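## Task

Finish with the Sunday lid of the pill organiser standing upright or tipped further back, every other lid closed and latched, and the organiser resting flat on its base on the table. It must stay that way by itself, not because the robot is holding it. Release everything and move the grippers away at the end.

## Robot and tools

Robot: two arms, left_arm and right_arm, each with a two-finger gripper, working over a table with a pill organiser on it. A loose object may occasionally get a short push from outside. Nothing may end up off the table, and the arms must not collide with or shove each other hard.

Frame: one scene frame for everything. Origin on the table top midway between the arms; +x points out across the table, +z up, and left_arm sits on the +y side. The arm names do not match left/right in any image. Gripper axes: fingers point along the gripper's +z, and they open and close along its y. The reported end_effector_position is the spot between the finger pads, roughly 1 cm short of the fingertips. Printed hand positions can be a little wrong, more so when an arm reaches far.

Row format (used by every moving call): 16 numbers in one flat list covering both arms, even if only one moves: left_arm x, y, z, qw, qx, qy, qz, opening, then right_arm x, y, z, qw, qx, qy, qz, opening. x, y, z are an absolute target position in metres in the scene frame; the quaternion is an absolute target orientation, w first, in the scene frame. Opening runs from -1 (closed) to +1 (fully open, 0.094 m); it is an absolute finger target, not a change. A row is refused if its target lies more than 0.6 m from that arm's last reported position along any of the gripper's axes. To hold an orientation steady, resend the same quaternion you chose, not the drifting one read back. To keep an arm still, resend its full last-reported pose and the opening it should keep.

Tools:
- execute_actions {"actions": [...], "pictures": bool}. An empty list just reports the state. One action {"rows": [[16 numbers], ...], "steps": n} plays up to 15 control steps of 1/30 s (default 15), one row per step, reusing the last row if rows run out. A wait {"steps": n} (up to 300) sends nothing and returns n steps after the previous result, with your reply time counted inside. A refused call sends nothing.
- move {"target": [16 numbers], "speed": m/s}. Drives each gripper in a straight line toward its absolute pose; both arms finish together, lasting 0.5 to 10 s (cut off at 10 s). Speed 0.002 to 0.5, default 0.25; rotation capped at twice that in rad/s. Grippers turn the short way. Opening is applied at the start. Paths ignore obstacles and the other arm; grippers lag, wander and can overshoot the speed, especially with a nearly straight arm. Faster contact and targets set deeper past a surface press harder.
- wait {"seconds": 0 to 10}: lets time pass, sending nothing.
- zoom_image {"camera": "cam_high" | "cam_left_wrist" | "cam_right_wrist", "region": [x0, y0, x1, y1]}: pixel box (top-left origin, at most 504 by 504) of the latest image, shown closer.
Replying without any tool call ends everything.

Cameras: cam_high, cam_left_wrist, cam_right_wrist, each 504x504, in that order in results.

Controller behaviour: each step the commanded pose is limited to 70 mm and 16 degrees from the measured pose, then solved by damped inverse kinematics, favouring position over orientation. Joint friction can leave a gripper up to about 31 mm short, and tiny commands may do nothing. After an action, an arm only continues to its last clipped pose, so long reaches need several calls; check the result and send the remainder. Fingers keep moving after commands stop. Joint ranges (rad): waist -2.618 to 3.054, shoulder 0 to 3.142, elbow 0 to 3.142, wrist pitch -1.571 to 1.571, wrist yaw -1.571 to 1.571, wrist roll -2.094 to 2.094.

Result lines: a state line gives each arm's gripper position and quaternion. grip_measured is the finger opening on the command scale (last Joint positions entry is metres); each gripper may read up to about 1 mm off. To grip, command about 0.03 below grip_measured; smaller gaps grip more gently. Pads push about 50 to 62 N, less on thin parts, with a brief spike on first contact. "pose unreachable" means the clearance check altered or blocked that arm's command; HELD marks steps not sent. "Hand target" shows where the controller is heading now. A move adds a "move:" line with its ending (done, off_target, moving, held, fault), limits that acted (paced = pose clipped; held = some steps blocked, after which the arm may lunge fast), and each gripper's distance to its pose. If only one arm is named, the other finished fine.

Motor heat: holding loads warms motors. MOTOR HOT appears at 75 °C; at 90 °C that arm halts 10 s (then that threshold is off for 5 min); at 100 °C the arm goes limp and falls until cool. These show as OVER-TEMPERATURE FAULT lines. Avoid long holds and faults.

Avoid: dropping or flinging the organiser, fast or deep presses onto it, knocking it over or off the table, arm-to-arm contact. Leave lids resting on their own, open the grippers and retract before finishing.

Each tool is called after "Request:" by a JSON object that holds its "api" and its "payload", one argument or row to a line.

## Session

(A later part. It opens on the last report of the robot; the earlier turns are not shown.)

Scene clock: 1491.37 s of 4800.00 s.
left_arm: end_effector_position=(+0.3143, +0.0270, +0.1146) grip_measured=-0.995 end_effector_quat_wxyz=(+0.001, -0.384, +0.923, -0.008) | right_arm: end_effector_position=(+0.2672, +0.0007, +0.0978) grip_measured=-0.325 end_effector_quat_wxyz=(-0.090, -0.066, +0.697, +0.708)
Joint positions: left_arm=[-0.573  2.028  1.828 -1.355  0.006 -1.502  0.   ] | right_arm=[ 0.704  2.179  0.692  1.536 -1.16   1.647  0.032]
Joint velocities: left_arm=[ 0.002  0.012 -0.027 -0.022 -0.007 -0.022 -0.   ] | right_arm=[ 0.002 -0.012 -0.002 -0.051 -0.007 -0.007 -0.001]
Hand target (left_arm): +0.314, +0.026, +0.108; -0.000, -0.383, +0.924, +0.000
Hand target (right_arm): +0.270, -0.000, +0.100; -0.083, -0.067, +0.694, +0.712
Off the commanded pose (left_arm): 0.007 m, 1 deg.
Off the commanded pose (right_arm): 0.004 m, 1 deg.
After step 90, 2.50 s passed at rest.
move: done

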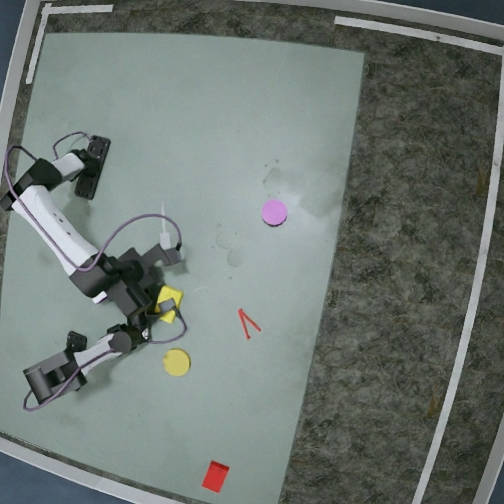

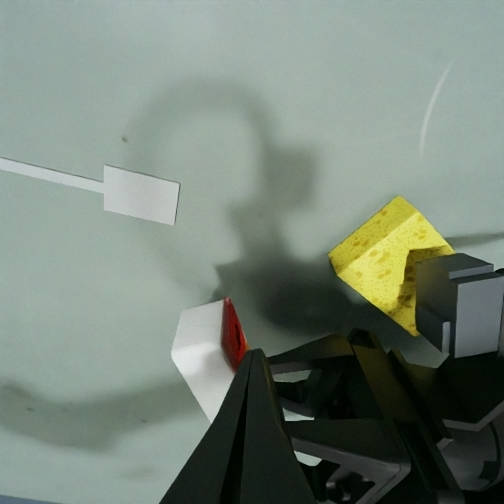

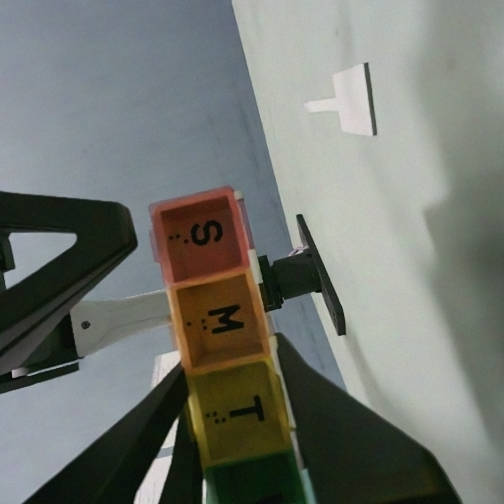

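Request:
{"api": "move", "payload": {
  "target": [0.314,0.026,0.108,0.0,-0.383,0.924,0.0,-0.42,0.27,0.0,0.10,-0.083,-0.067,0.694,0.713,-0.4],
  "speed": 0.02
}}

Request:
{"api": "move", "payload": {
  "target": [0.312,0.028,0.098,0.0,-0.383,0.924,0.0,-0.42,0.27,0.0,0.10,-0.083,-0.067,0.694,0.713,-0.4],
  "speed": 0.02
}}

Request:
{"api": "zoom_image", "payload": {
  "camera": "cam_left_wrist",
  "region": [150,230,350,430]
}}

Scene clock: 1499.90 s of 4800.00 s.
left_arm: end_effector_position=(+0.3143, +0.0270, +0.1146) grip_measured=-0.422 end_effector_quat_wxyz=(+0.001, -0.384, +0.923, -0.008) | right_arm: end_effector_position=(+0.2672, +0.0007, +0.0978) grip_measured=-0.325 end_effector_quat_wxyz=(-0.090, -0.066, +0.697, +0.708)
Joint positions: left_arm=[-0.573  2.028  1.828 -1.355  0.006 -1.502  0.027] | right_arm=[ 0.704  2.179  0.692  1.536 -1.16   1.647  0.032]
Joint velocities: left_arm=[-0.002 -0.002 -0.012  0.051 -0.007 -0.051 -0.   ] | right_arm=[ 0.007  0.002 -0.002 -0.081 -0.095 -0.051 -0.   ]
Hand target (left_arm): +0.314, +0.026, +0.108; +0.000, -0.383, +0.924, -0.000
Hand target (right_arm): +0.270, -0.000, +0.100; -0.083, -0.067, +0.694, +0.712
Off the commanded pose (left_arm): 0.007 m, 1 deg.
Off the commanded pose (right_arm): 0.004 m, 1 deg.
After step 90, 4.83 s passed at rest.
move: done

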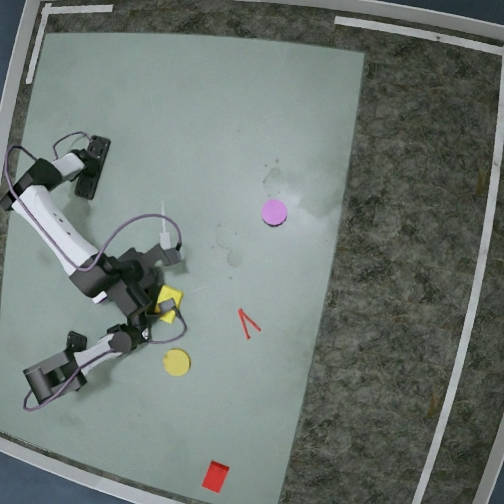

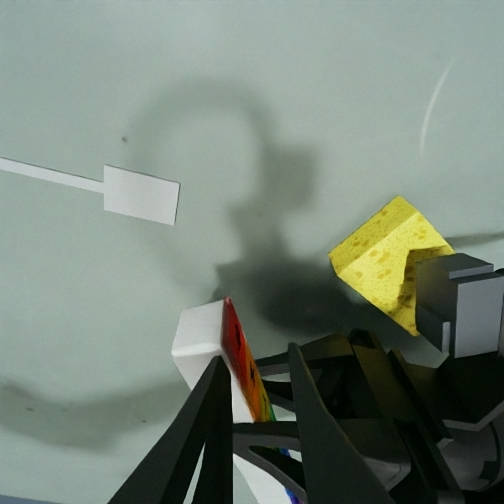

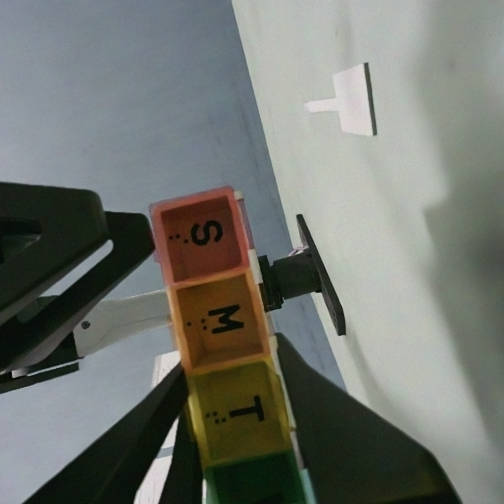

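Scene clock: 1500.97 s of 4800.00 s.
left_arm: end_effector_position=(+0.3159, +0.0256, +0.1084) grip_measured=-0.422 end_effector_quat_wxyz=(+0.003, -0.384, +0.923, -0.012) | right_arm: end_effector_position=(+0.2671, +0.0007, +0.0943) grip_measured=-0.325 end_effector_quat_wxyz=(-0.096, -0.060, +0.700, +0.705)
Joint positions: left_arm=[-0.573  2.028  1.803 -1.322  0.006 -1.502  0.027] | right_arm=[ 0.704  2.186  0.692  1.528 -1.16   1.653  0.032]
Joint velocities: left_arm=[ 0.027 -0.002  0.002  0.037  0.007 -0.037 -0.001] | right_arm=[-0.012 -0.002 -0.012  0.037 -0.022 -0.022 -0.001]
Hand target (left_arm): +0.312, +0.028, +0.098; -0.000, -0.383, +0.924, +0.000
Hand target (right_arm): +0.270, -0.000, +0.100; -0.083, -0.067, +0.694, +0.712
Off the commanded pose (left_arm): 0.011 m, 1 deg.
Off the commanded pose (right_arm): 0.006 m, 2 deg.
move: off_target (left_arm)

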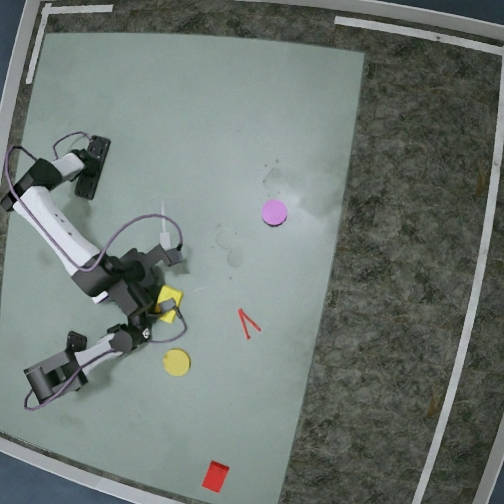

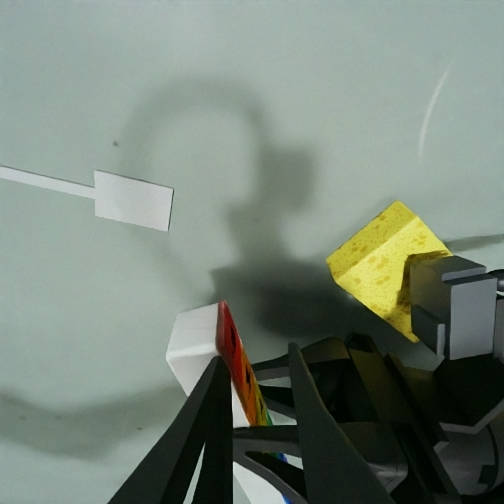

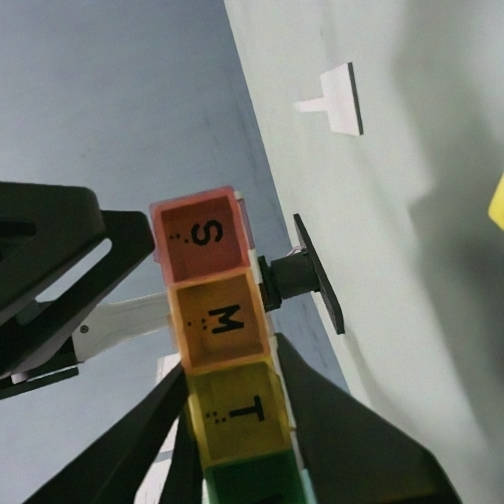

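Region (150, 230, 350, 430) of cam_left_wrist's 504x504 image, scaled by 2.520, with more detail than that image has.

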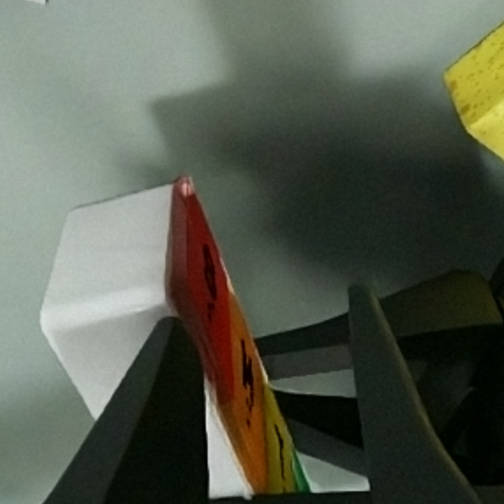

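Request:
{"api": "move", "payload": {
  "target": [0.315,0.026,0.102,0.0,-0.383,0.924,0.0,-0.25,0.27,0.0,0.10,-0.083,-0.067,0.694,0.713,-0.4],
  "speed": 0.02
}}

Request:
{"api": "zoom_image", "payload": {
  "camera": "cam_left_wrist",
  "region": [150,230,350,430]
}}

Request:
{"api": "zoom_image", "payload": {
  "camera": "cam_right_wrist",
  "region": [80,160,280,360]
}}

Scene clock: 1513.83 s of 4800.00 s.
left_arm: end_effector_position=(+0.3162, +0.0253, +0.1084) grip_measured=-0.252 end_effector_quat_wxyz=(+0.003, -0.384, +0.923, -0.012) | right_arm: end_effector_position=(+0.2671, +0.0007, +0.0941) grip_measured=-0.325 end_effector_quat_wxyz=(-0.097, -0.059, +0.700, +0.705)
Joint positions: left_arm=[-0.573  2.028  1.803 -1.321  0.006 -1.502  0.035] | right_arm=[ 0.704  2.186  0.692  1.527 -1.16   1.653  0.032]
Joint velocities: left_arm=[-0.002  0.012 -0.012 -0.007 -0.022 -0.095  0.   ] | right_arm=[-0.002  0.007  0.017 -0.066 -0.037  0.037 -0.001]
Hand target (left_arm): +0.315, +0.026, +0.102; +0.000, -0.383, +0.924, -0.000
Hand target (right_arm): +0.270, -0.000, +0.100; -0.083, -0.067, +0.694, +0.712
Off the commanded pose (left_arm): 0.007 m, 1 deg.
Off the commanded pose (right_arm): 0.007 m, 2 deg.
After step 90, 8.73 s passed at rest.
move: done

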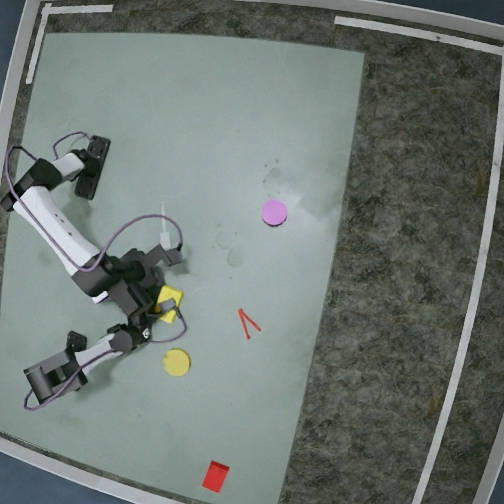

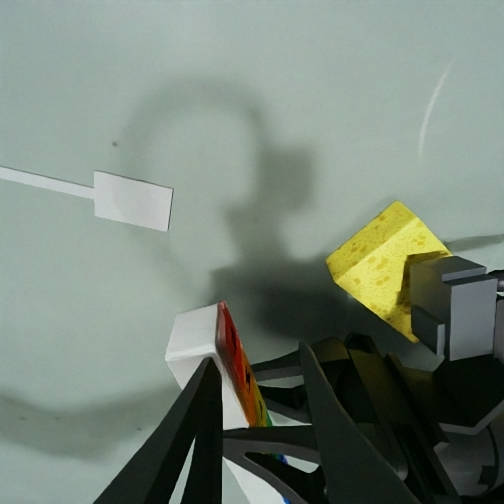

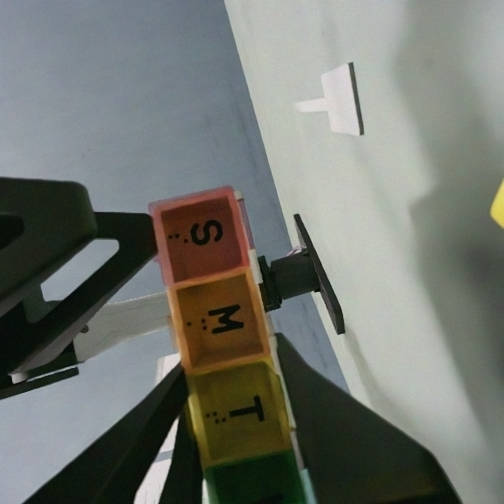

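Region (150, 230, 350, 430) of cam_left_wrist's 504x504 image, scaled by 2.520, with more detail than that image has.

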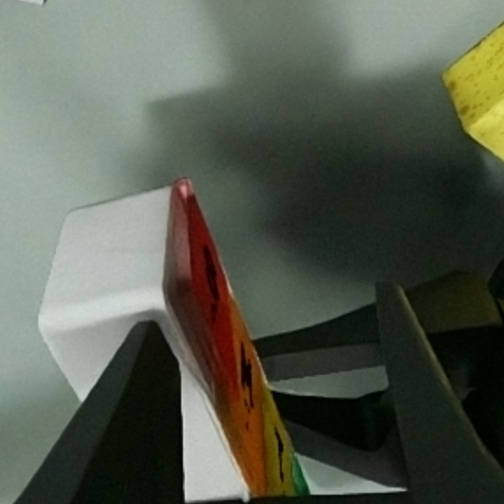

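Region (80, 160, 280, 360) of cam_right_wrist's 504x504 image, scaled by 2.520, with more detail than that image has.

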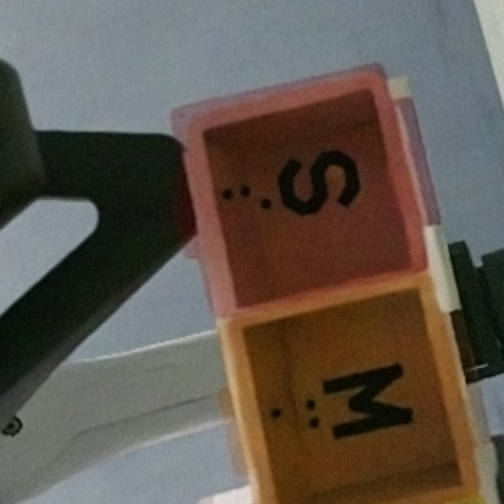

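Request:
{"api": "move", "payload": {
  "target": [0.316,0.025,0.103,0.0,-0.383,0.924,0.0,-1,0.27,0.0,0.10,-0.083,-0.067,0.694,0.713,-0.4],
  "speed": 0.02
}}

Request:
{"api": "zoom_image", "payload": {
  "camera": "cam_left_wrist",
  "region": [150,230,350,430]
}}

Scene clock: 1520.83 s of 4800.00 s.
left_arm: end_effector_position=(+0.3159, +0.0257, +0.1084) grip_measured=-0.995 end_effector_quat_wxyz=(+0.003, -0.384, +0.923, -0.012) | right_arm: end_effector_position=(+0.2673, +0.0007, +0.0951) grip_measured=-0.325 end_effector_quat_wxyz=(-0.094, -0.061, +0.699, +0.707)
Joint positions: left_arm=[-0.573  2.028  1.803 -1.323  0.005 -1.502  0.   ] | right_arm=[ 0.704  2.186  0.692  1.534 -1.159  1.653  0.032]
Joint velocities: left_arm=[ 0.002 -0.017 -0.012 -0.022  0.037  0.022 -0.   ] | right_arm=[-0.002  0.002 -0.007 -0.081 -0.022 -0.051  0.   ]
Hand target (left_arm): +0.316, +0.025, +0.103; +0.000, -0.383, +0.924, -0.000
Hand target (right_arm): +0.270, -0.000, +0.100; -0.083, -0.067, +0.694, +0.712
Off the commanded pose (left_arm): 0.005 m, 1 deg.
Off the commanded pose (right_arm): 0.006 m, 2 deg.
After step 90, 2.83 s passed at rest.
move: done

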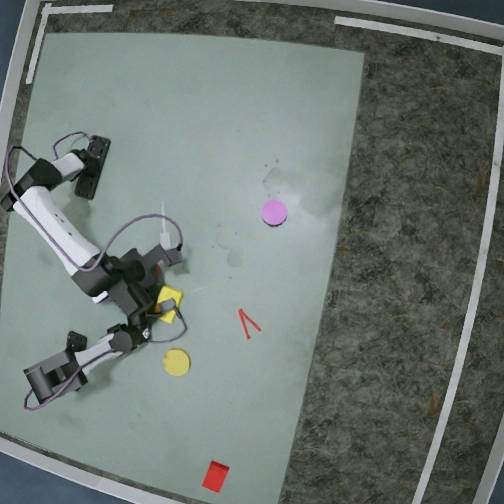

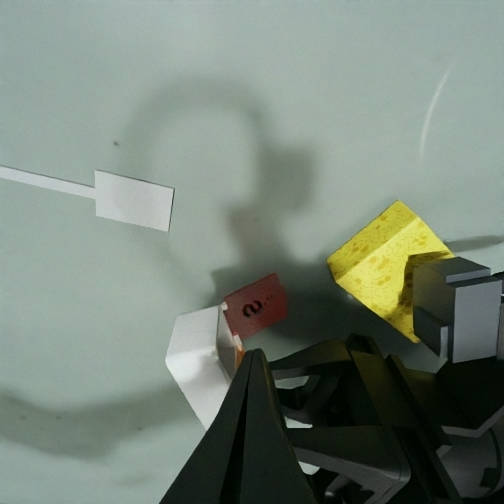

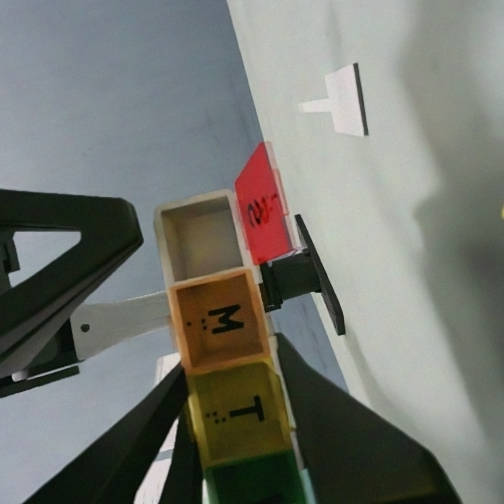

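Region (150, 230, 350, 430) of cam_left_wrist's 504x504 image, scaled by 2.520, with more detail than that image has.

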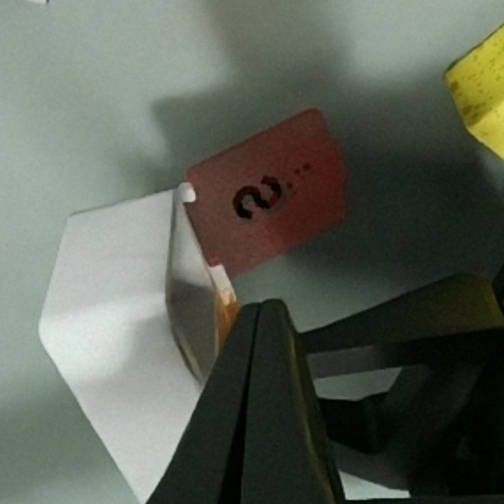

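Request:
{"api": "move", "payload": {
  "target": [0.27,0.13,0.19,0.0,-0.383,0.924,0.0,-1,0.27,0.0,0.10,-0.083,-0.067,0.694,0.713,-0.4],
  "speed": 0.15
}}

Request:
{"api": "move", "payload": {
  "target": [0.2,0.28,0.2,0.19,-0.33,0.92,0.0,-1,0.285,0.008,0.10,0.139,-0.271,0.878,0.370,-0.4],
  "speed": 0.08
}}

Scene clock: 1528.77 s of 4800.00 s.
left_arm: end_effector_position=(+0.2762, +0.1203, +0.1938) grip_measured=-0.995 end_effector_quat_wxyz=(+0.010, -0.383, +0.923, -0.018) | right_arm: end_effector_position=(+0.2673, +0.0007, +0.0953) grip_measured=-0.325 end_effector_quat_wxyz=(-0.094, -0.062, +0.698, +0.707)
Joint positions: left_arm=[-0.424  1.691  1.707 -1.546  0.005 -1.351  0.   ] | right_arm=[ 0.704  2.186  0.692  1.536 -1.159  1.653  0.032]
Joint velocities: left_arm=[-0.022  0.007  0.002  0.022  0.022 -0.037  0.   ] | right_arm=[-0.002 -0.017  0.002 -0.007 -0.007  0.051 -0.001]
Hand target (left_arm): +0.269, +0.129, +0.189; -0.001, -0.383, +0.924, -0.002
Hand target (right_arm): +0.270, -0.000, +0.100; -0.083, -0.067, +0.694, +0.712
Off the commanded pose (left_arm): 0.012 m, 2 deg.
Off the commanded pose (right_arm): 0.005 m, 2 deg.
After step 90, 3.53 s passed at rest.
move: off_target (left_arm)

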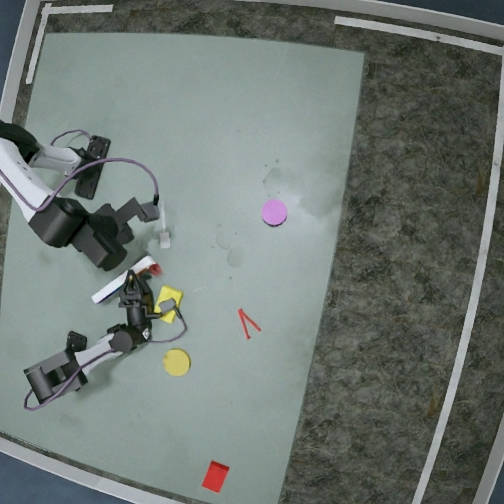

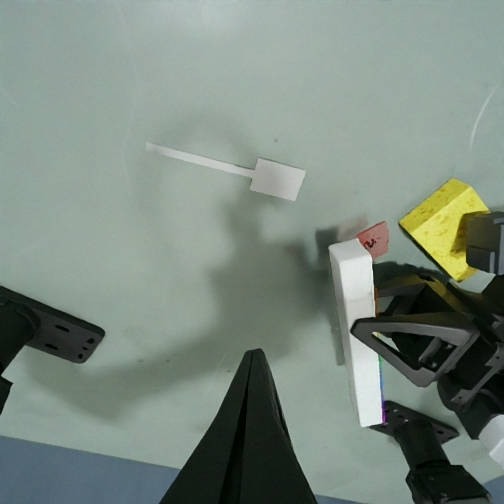

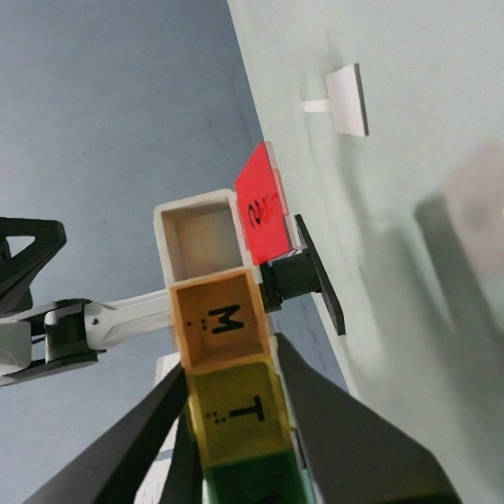

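Scene clock: 1535.40 s of 4800.00 s.
left_arm: end_effector_position=(+0.2016, +0.2734, +0.2001) grip_measured=-0.995 end_effector_quat_wxyz=(+0.186, -0.329, +0.926, -0.004) | right_arm: end_effector_position=(+0.2853, +0.0041, +0.0873) grip_measured=-0.324 end_effector_quat_wxyz=(+0.127, -0.259, +0.885, +0.366)
Joint positions: left_arm=[-0.106  0.975  1.135 -1.41  -0.198 -0.898  0.   ] | right_arm=[ 0.866  1.739  1.06  -0.24  -0.496  0.393  0.032]
Joint velocities: left_arm=[-0.007 -0.046  0.017 -0.007  0.037  0.037  0.001] | right_arm=[ 0.007  0.007  0.012 -0.007  0.007  0.037 -0.001]
Hand target (left_arm): +0.199, +0.277, +0.196; +0.190, -0.331, +0.924, -0.002
Hand target (right_arm): +0.287, +0.010, +0.102; +0.142, -0.269, +0.878, +0.371
Off the commanded pose (left_arm): 0.007 m, 1 deg.
Off the commanded pose (right_arm): 0.013 m, 2 deg.
move: off_target (right_arm)

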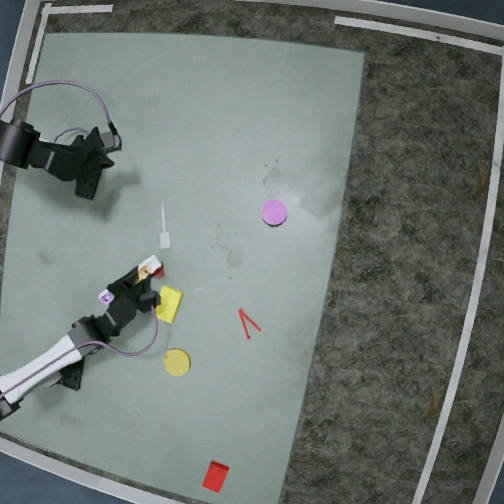

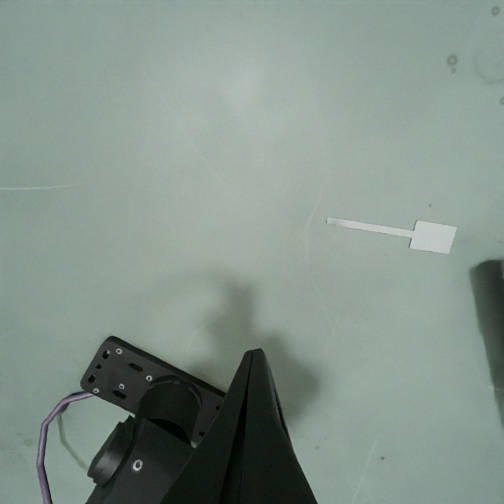

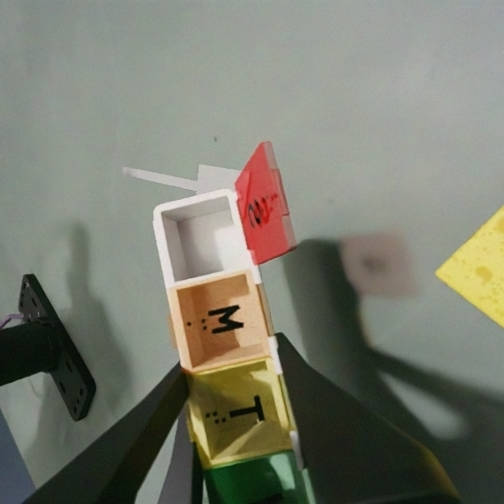

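Request:
{"api": "move", "payload": {
  "target": [0.2,0.28,0.2,0.19,-0.33,0.92,0.0,-1,0.298,0.015,0.06,0.262,-0.367,0.886,0.108,-0.4],
  "speed": 0.06
}}

Request:
{"api": "move", "payload": {
  "target": [0.2,0.28,0.2,0.19,-0.33,0.92,0.0,-1,0.298,0.015,0.020,0.262,-0.367,0.886,0.108,-0.4],
  "speed": 0.03
}}

Scene clock: 1546.80 s of 4800.00 s.
left_arm: end_effector_position=(+0.2020, +0.2770, +0.2001) grip_measured=-0.995 end_effector_quat_wxyz=(+0.187, -0.329, +0.926, -0.000) | right_arm: end_effector_position=(+0.2963, +0.0107, +0.0561) grip_measured=-0.324 end_effector_quat_wxyz=(+0.257, -0.359, +0.890, +0.116)
Joint positions: left_arm=[-0.087  0.975  1.135 -1.41  -0.198 -0.879  0.   ] | right_arm=[ 1.084  1.832  1.161 -0.338  0.111  0.213  0.032]
Joint velocities: left_arm=[-0.017  0.007 -0.007  0.007 -0.066 -0.007 -0.001] | right_arm=[-0.017 -0.022 -0.007  0.022 -0.066  0.037  0.   ]
Hand target (left_arm): +0.200, +0.280, +0.200; +0.191, -0.331, +0.924, -0.000
Hand target (right_arm): +0.297, +0.016, +0.061; +0.264, -0.365, +0.886, +0.113
Off the commanded pose (left_arm): 0.004 m, 1 deg.
Off the commanded pose (right_arm): 0.006 m, 1 deg.
After step 90, 2.90 s passed at rest.
move: done

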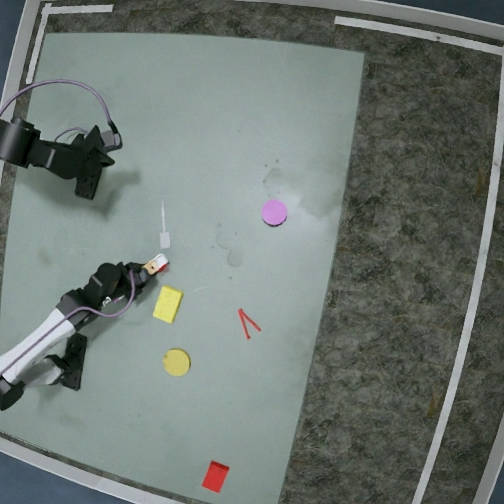

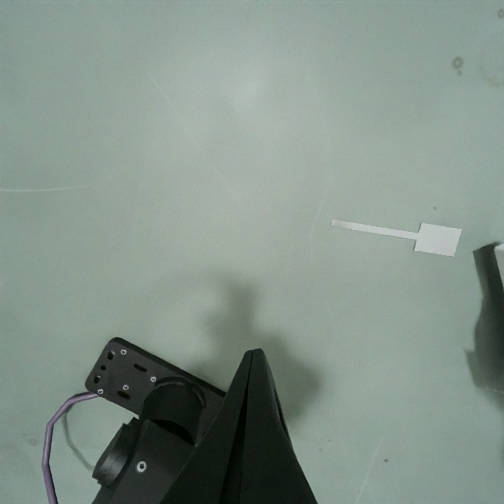

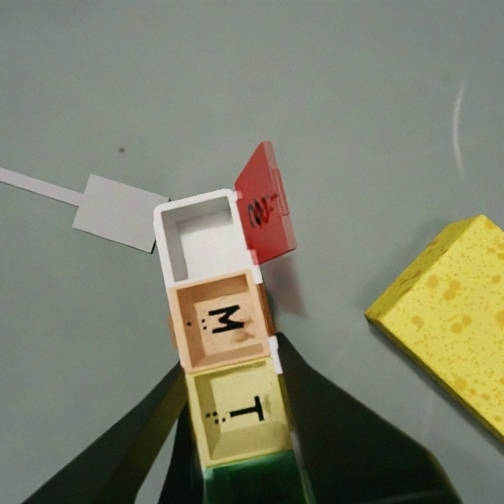

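Scene clock: 1548.30 s of 4800.00 s.
left_arm: end_effector_position=(+0.2020, +0.2770, +0.2001) grip_measured=-0.995 end_effector_quat_wxyz=(+0.187, -0.329, +0.926, -0.000) | right_arm: end_effector_position=(+0.3016, +0.0164, +0.0272) grip_measured=-0.324 end_effector_quat_wxyz=(+0.262, -0.360, +0.888, +0.113)
Joint positions: left_arm=[-0.087  0.975  1.135 -1.41  -0.198 -0.878  0.   ] | right_arm=[ 1.084  1.907  1.129 -0.224  0.119  0.206  0.032]
Joint velocities: left_arm=[-0.007 -0.002  0.007 -0.007 -0.037 -0.007  0.001] | right_arm=[ 0.012 -0.002  0.002 -0.022  0.007 -0.022  0.   ]
Hand target (left_arm): +0.200, +0.280, +0.200; +0.191, -0.331, +0.924, +0.000
Hand target (right_arm): +0.298, +0.015, +0.020; +0.262, -0.367, +0.886, +0.108
Off the commanded pose (left_arm): 0.004 m, 1 deg.
Off the commanded pose (right_arm): 0.008 m, 1 deg.
move: done

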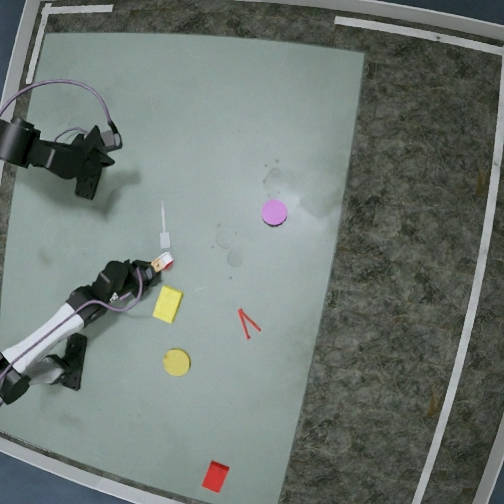

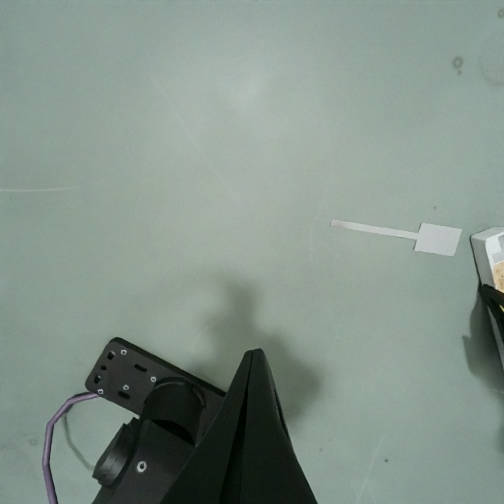

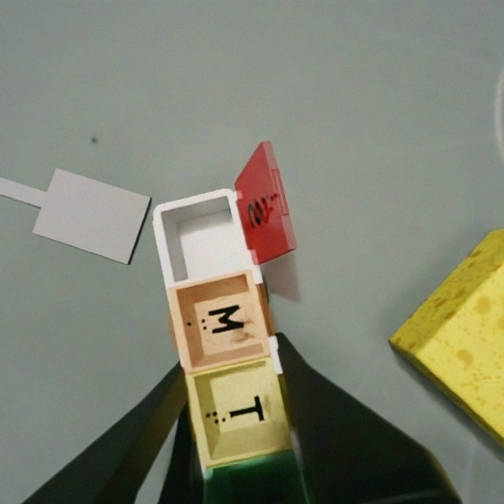

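Spatula head is clear by a small margin. Release.

Request:
{"api": "move", "payload": {
  "target": [0.2,0.28,0.2,0.19,-0.33,0.92,0.0,-1,0.301,0.016,0.026,0.262,-0.367,0.886,0.108,0.2],
  "speed": 0.03
}}

Request:
{"api": "move", "payload": {
  "target": [0.2,0.28,0.2,0.19,-0.33,0.92,0.0,0.2,0.28,-0.01,0.13,0.262,-0.367,0.886,0.108,0.2],
  "speed": 0.08
}}

Request:
{"api": "move", "payload": {
  "target": [0.2,0.28,0.2,0.19,-0.33,0.92,0.0,0.2,0.2,-0.22,0.2,0.262,-0.367,0.886,0.108,0.2],
  "speed": 0.2
}}

Scene clock: 1555.47 s of 4800.00 s.
left_arm: end_effector_position=(+0.2020, +0.2770, +0.2001) grip_measured=-0.995 end_effector_quat_wxyz=(+0.187, -0.329, +0.926, -0.000) | right_arm: end_effector_position=(+0.3017, +0.0165, +0.0272) grip_measured=+0.199 end_effector_quat_wxyz=(+0.263, -0.362, +0.887, +0.113)
Joint positions: left_arm=[-0.087  0.975  1.135 -1.41  -0.198 -0.878  0.   ] | right_arm=[ 1.084  1.908  1.129 -0.223  0.119  0.202  0.056]
Joint velocities: left_arm=[-0.007  0.017  0.012 -0.007 -0.037 -0.051  0.   ] | right_arm=[-0.007 -0.012 -0.002 -0.007  0.007 -0.081 -0.001]
Hand target (left_arm): +0.200, +0.280, +0.200; +0.191, -0.331, +0.924, +0.000
Hand target (right_arm): +0.301, +0.016, +0.026; +0.262, -0.367, +0.886, +0.108
Off the commanded pose (left_arm): 0.004 m, 1 deg.
Off the commanded pose (right_arm): 0.001 m, 1 deg.
After step 90, 3.47 s passed at rest.
move: done

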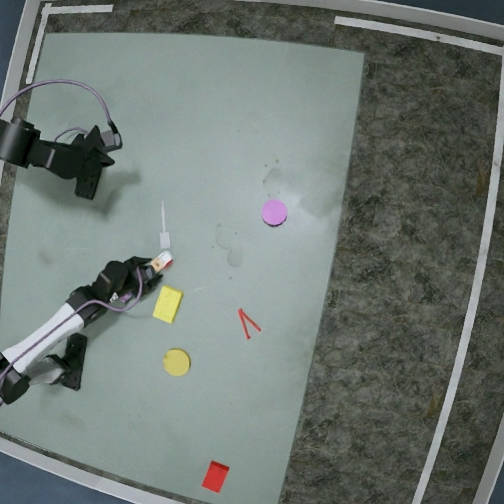

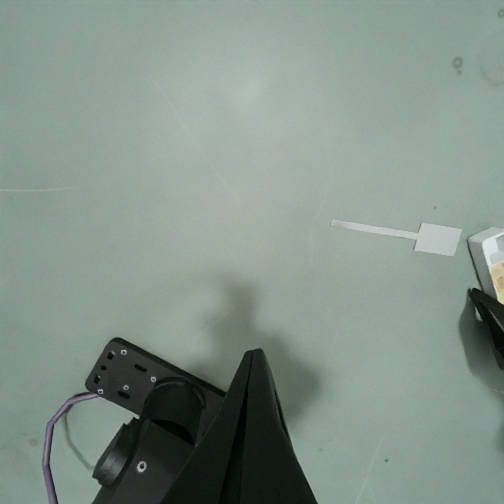

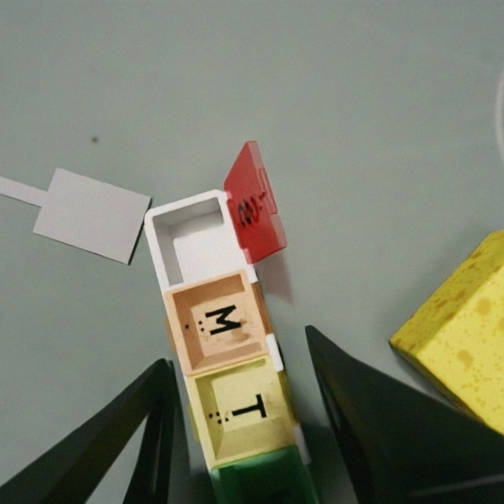

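Scene clock: 1557.37 s of 4800.00 s.
left_arm: end_effector_position=(+0.2020, +0.2770, +0.2001) grip_measured=+0.197 end_effector_quat_wxyz=(+0.187, -0.329, +0.926, -0.000) | right_arm: end_effector_position=(+0.2792, -0.0151, +0.1187) grip_measured=+0.199 end_effector_quat_wxyz=(+0.252, -0.367, +0.889, +0.105)
Joint positions: left_arm=[-0.087  0.975  1.135 -1.41  -0.198 -0.878  0.056] | right_arm=[ 1.091  1.659  1.226 -0.597  0.122  0.202  0.056]
Joint velocities: left_arm=[ 0.002 -0.002 -0.012  0.066  0.007 -0.11   0.001] | right_arm=[-0.002  0.002 -0.007  0.037 -0.051  0.007 -0.001]
Hand target (left_arm): +0.200, +0.280, +0.200; +0.191, -0.331, +0.924, +0.000
Hand target (right_arm): +0.278, -0.012, +0.130; +0.262, -0.367, +0.886, +0.109
Off the commanded pose (left_arm): 0.004 m, 1 deg.
Off the commanded pose (right_arm): 0.012 m, 1 deg.
move: off_target (right_arm)

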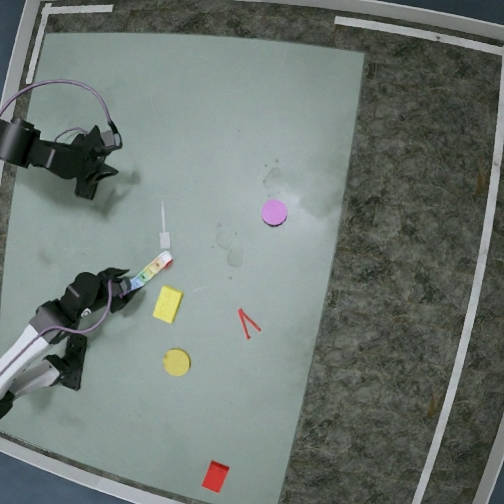

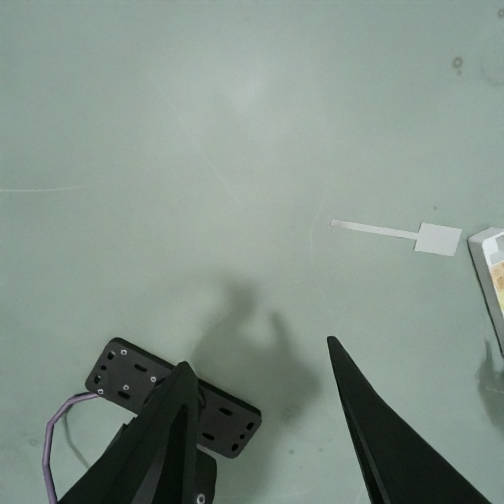

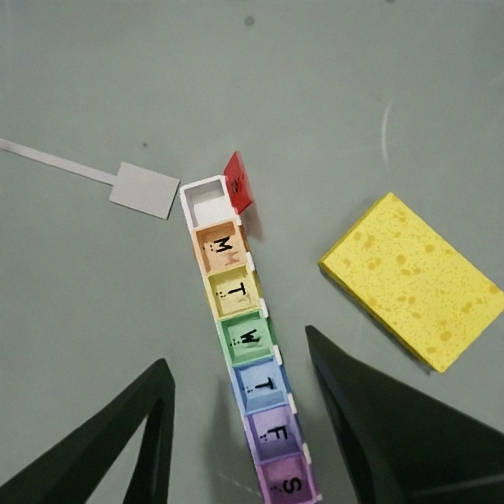

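Scene clock: 1559.20 s of 4800.00 s.
left_arm: end_effector_position=(+0.2020, +0.2770, +0.2001) grip_measured=+0.197 end_effector_quat_wxyz=(+0.187, -0.329, +0.926, -0.000) | right_arm: end_effector_position=(+0.1993, -0.2209, +0.1958) grip_measured=+0.199 end_effector_quat_wxyz=(+0.264, -0.367, +0.887, +0.100)
Joint positions: left_arm=[-0.087  0.975  1.135 -1.41  -0.198 -0.878  0.056] | right_arm=[ 0.768  0.831  0.973 -1.142 -0.032 -0.08   0.056]
Joint velocities: left_arm=[ 0.012  0.012  0.007  0.037 -0.037  0.022 -0.001] | right_arm=[-0.017 -0.017  0.017 -0.066 -0.022 -0.051  0.   ]
Hand target (left_arm): +0.200, +0.280, +0.200; +0.191, -0.331, +0.924, +0.000
Hand target (right_arm): +0.197, -0.223, +0.198; +0.264, -0.368, +0.886, +0.102
Off the commanded pose (left_arm): 0.004 m, 1 deg.
Off the commanded pose (right_arm): 0.004 m, 1 deg.
move: done

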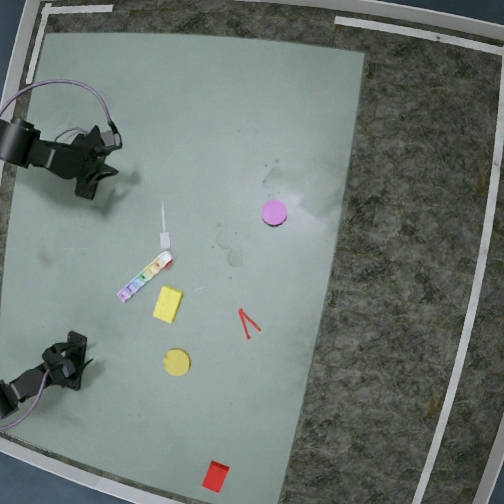

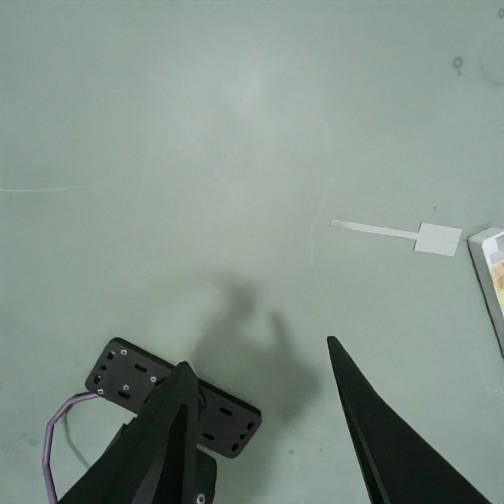

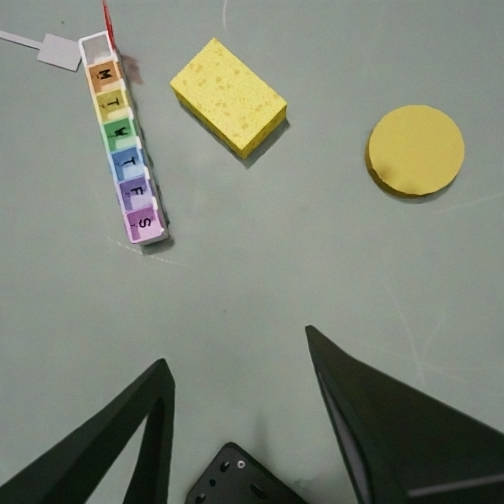

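Request:
{"api": "zoom_image", "payload": {
  "camera": "cam_right_wrist",
  "region": [40,0,240,260]
}}

Request:
{"api": "zoom_image", "payload": {
  "camera": "cam_high",
  "region": [100,230,200,320]
}}

Region (40, 0, 240, 260) of cam_right_wrist's 504x504 image, scaled by 1.938, with more detail than that image has; it fills the left 388 columns of this view, and the rest is white.

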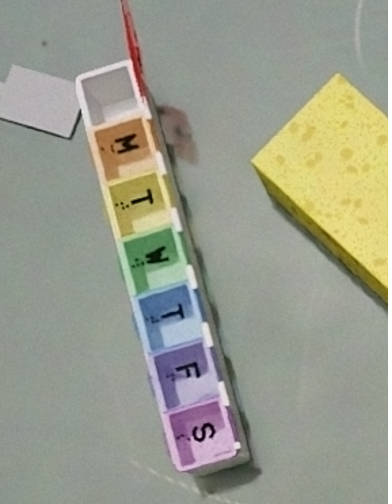

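Region (100, 230, 200, 320) of cam_high's 504x504 image, scaled by 5.040, with more detail than that image has; it fills the top 454 rows of this view, and the rest is white.

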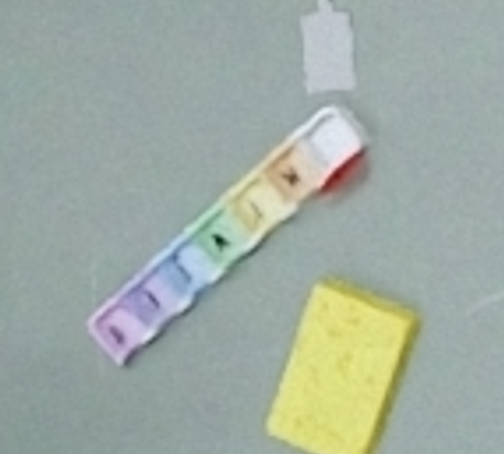

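Request:
{"api": "finished_scene", "payload": {
  "scene": 1
}}

The scene is finished: the task was done.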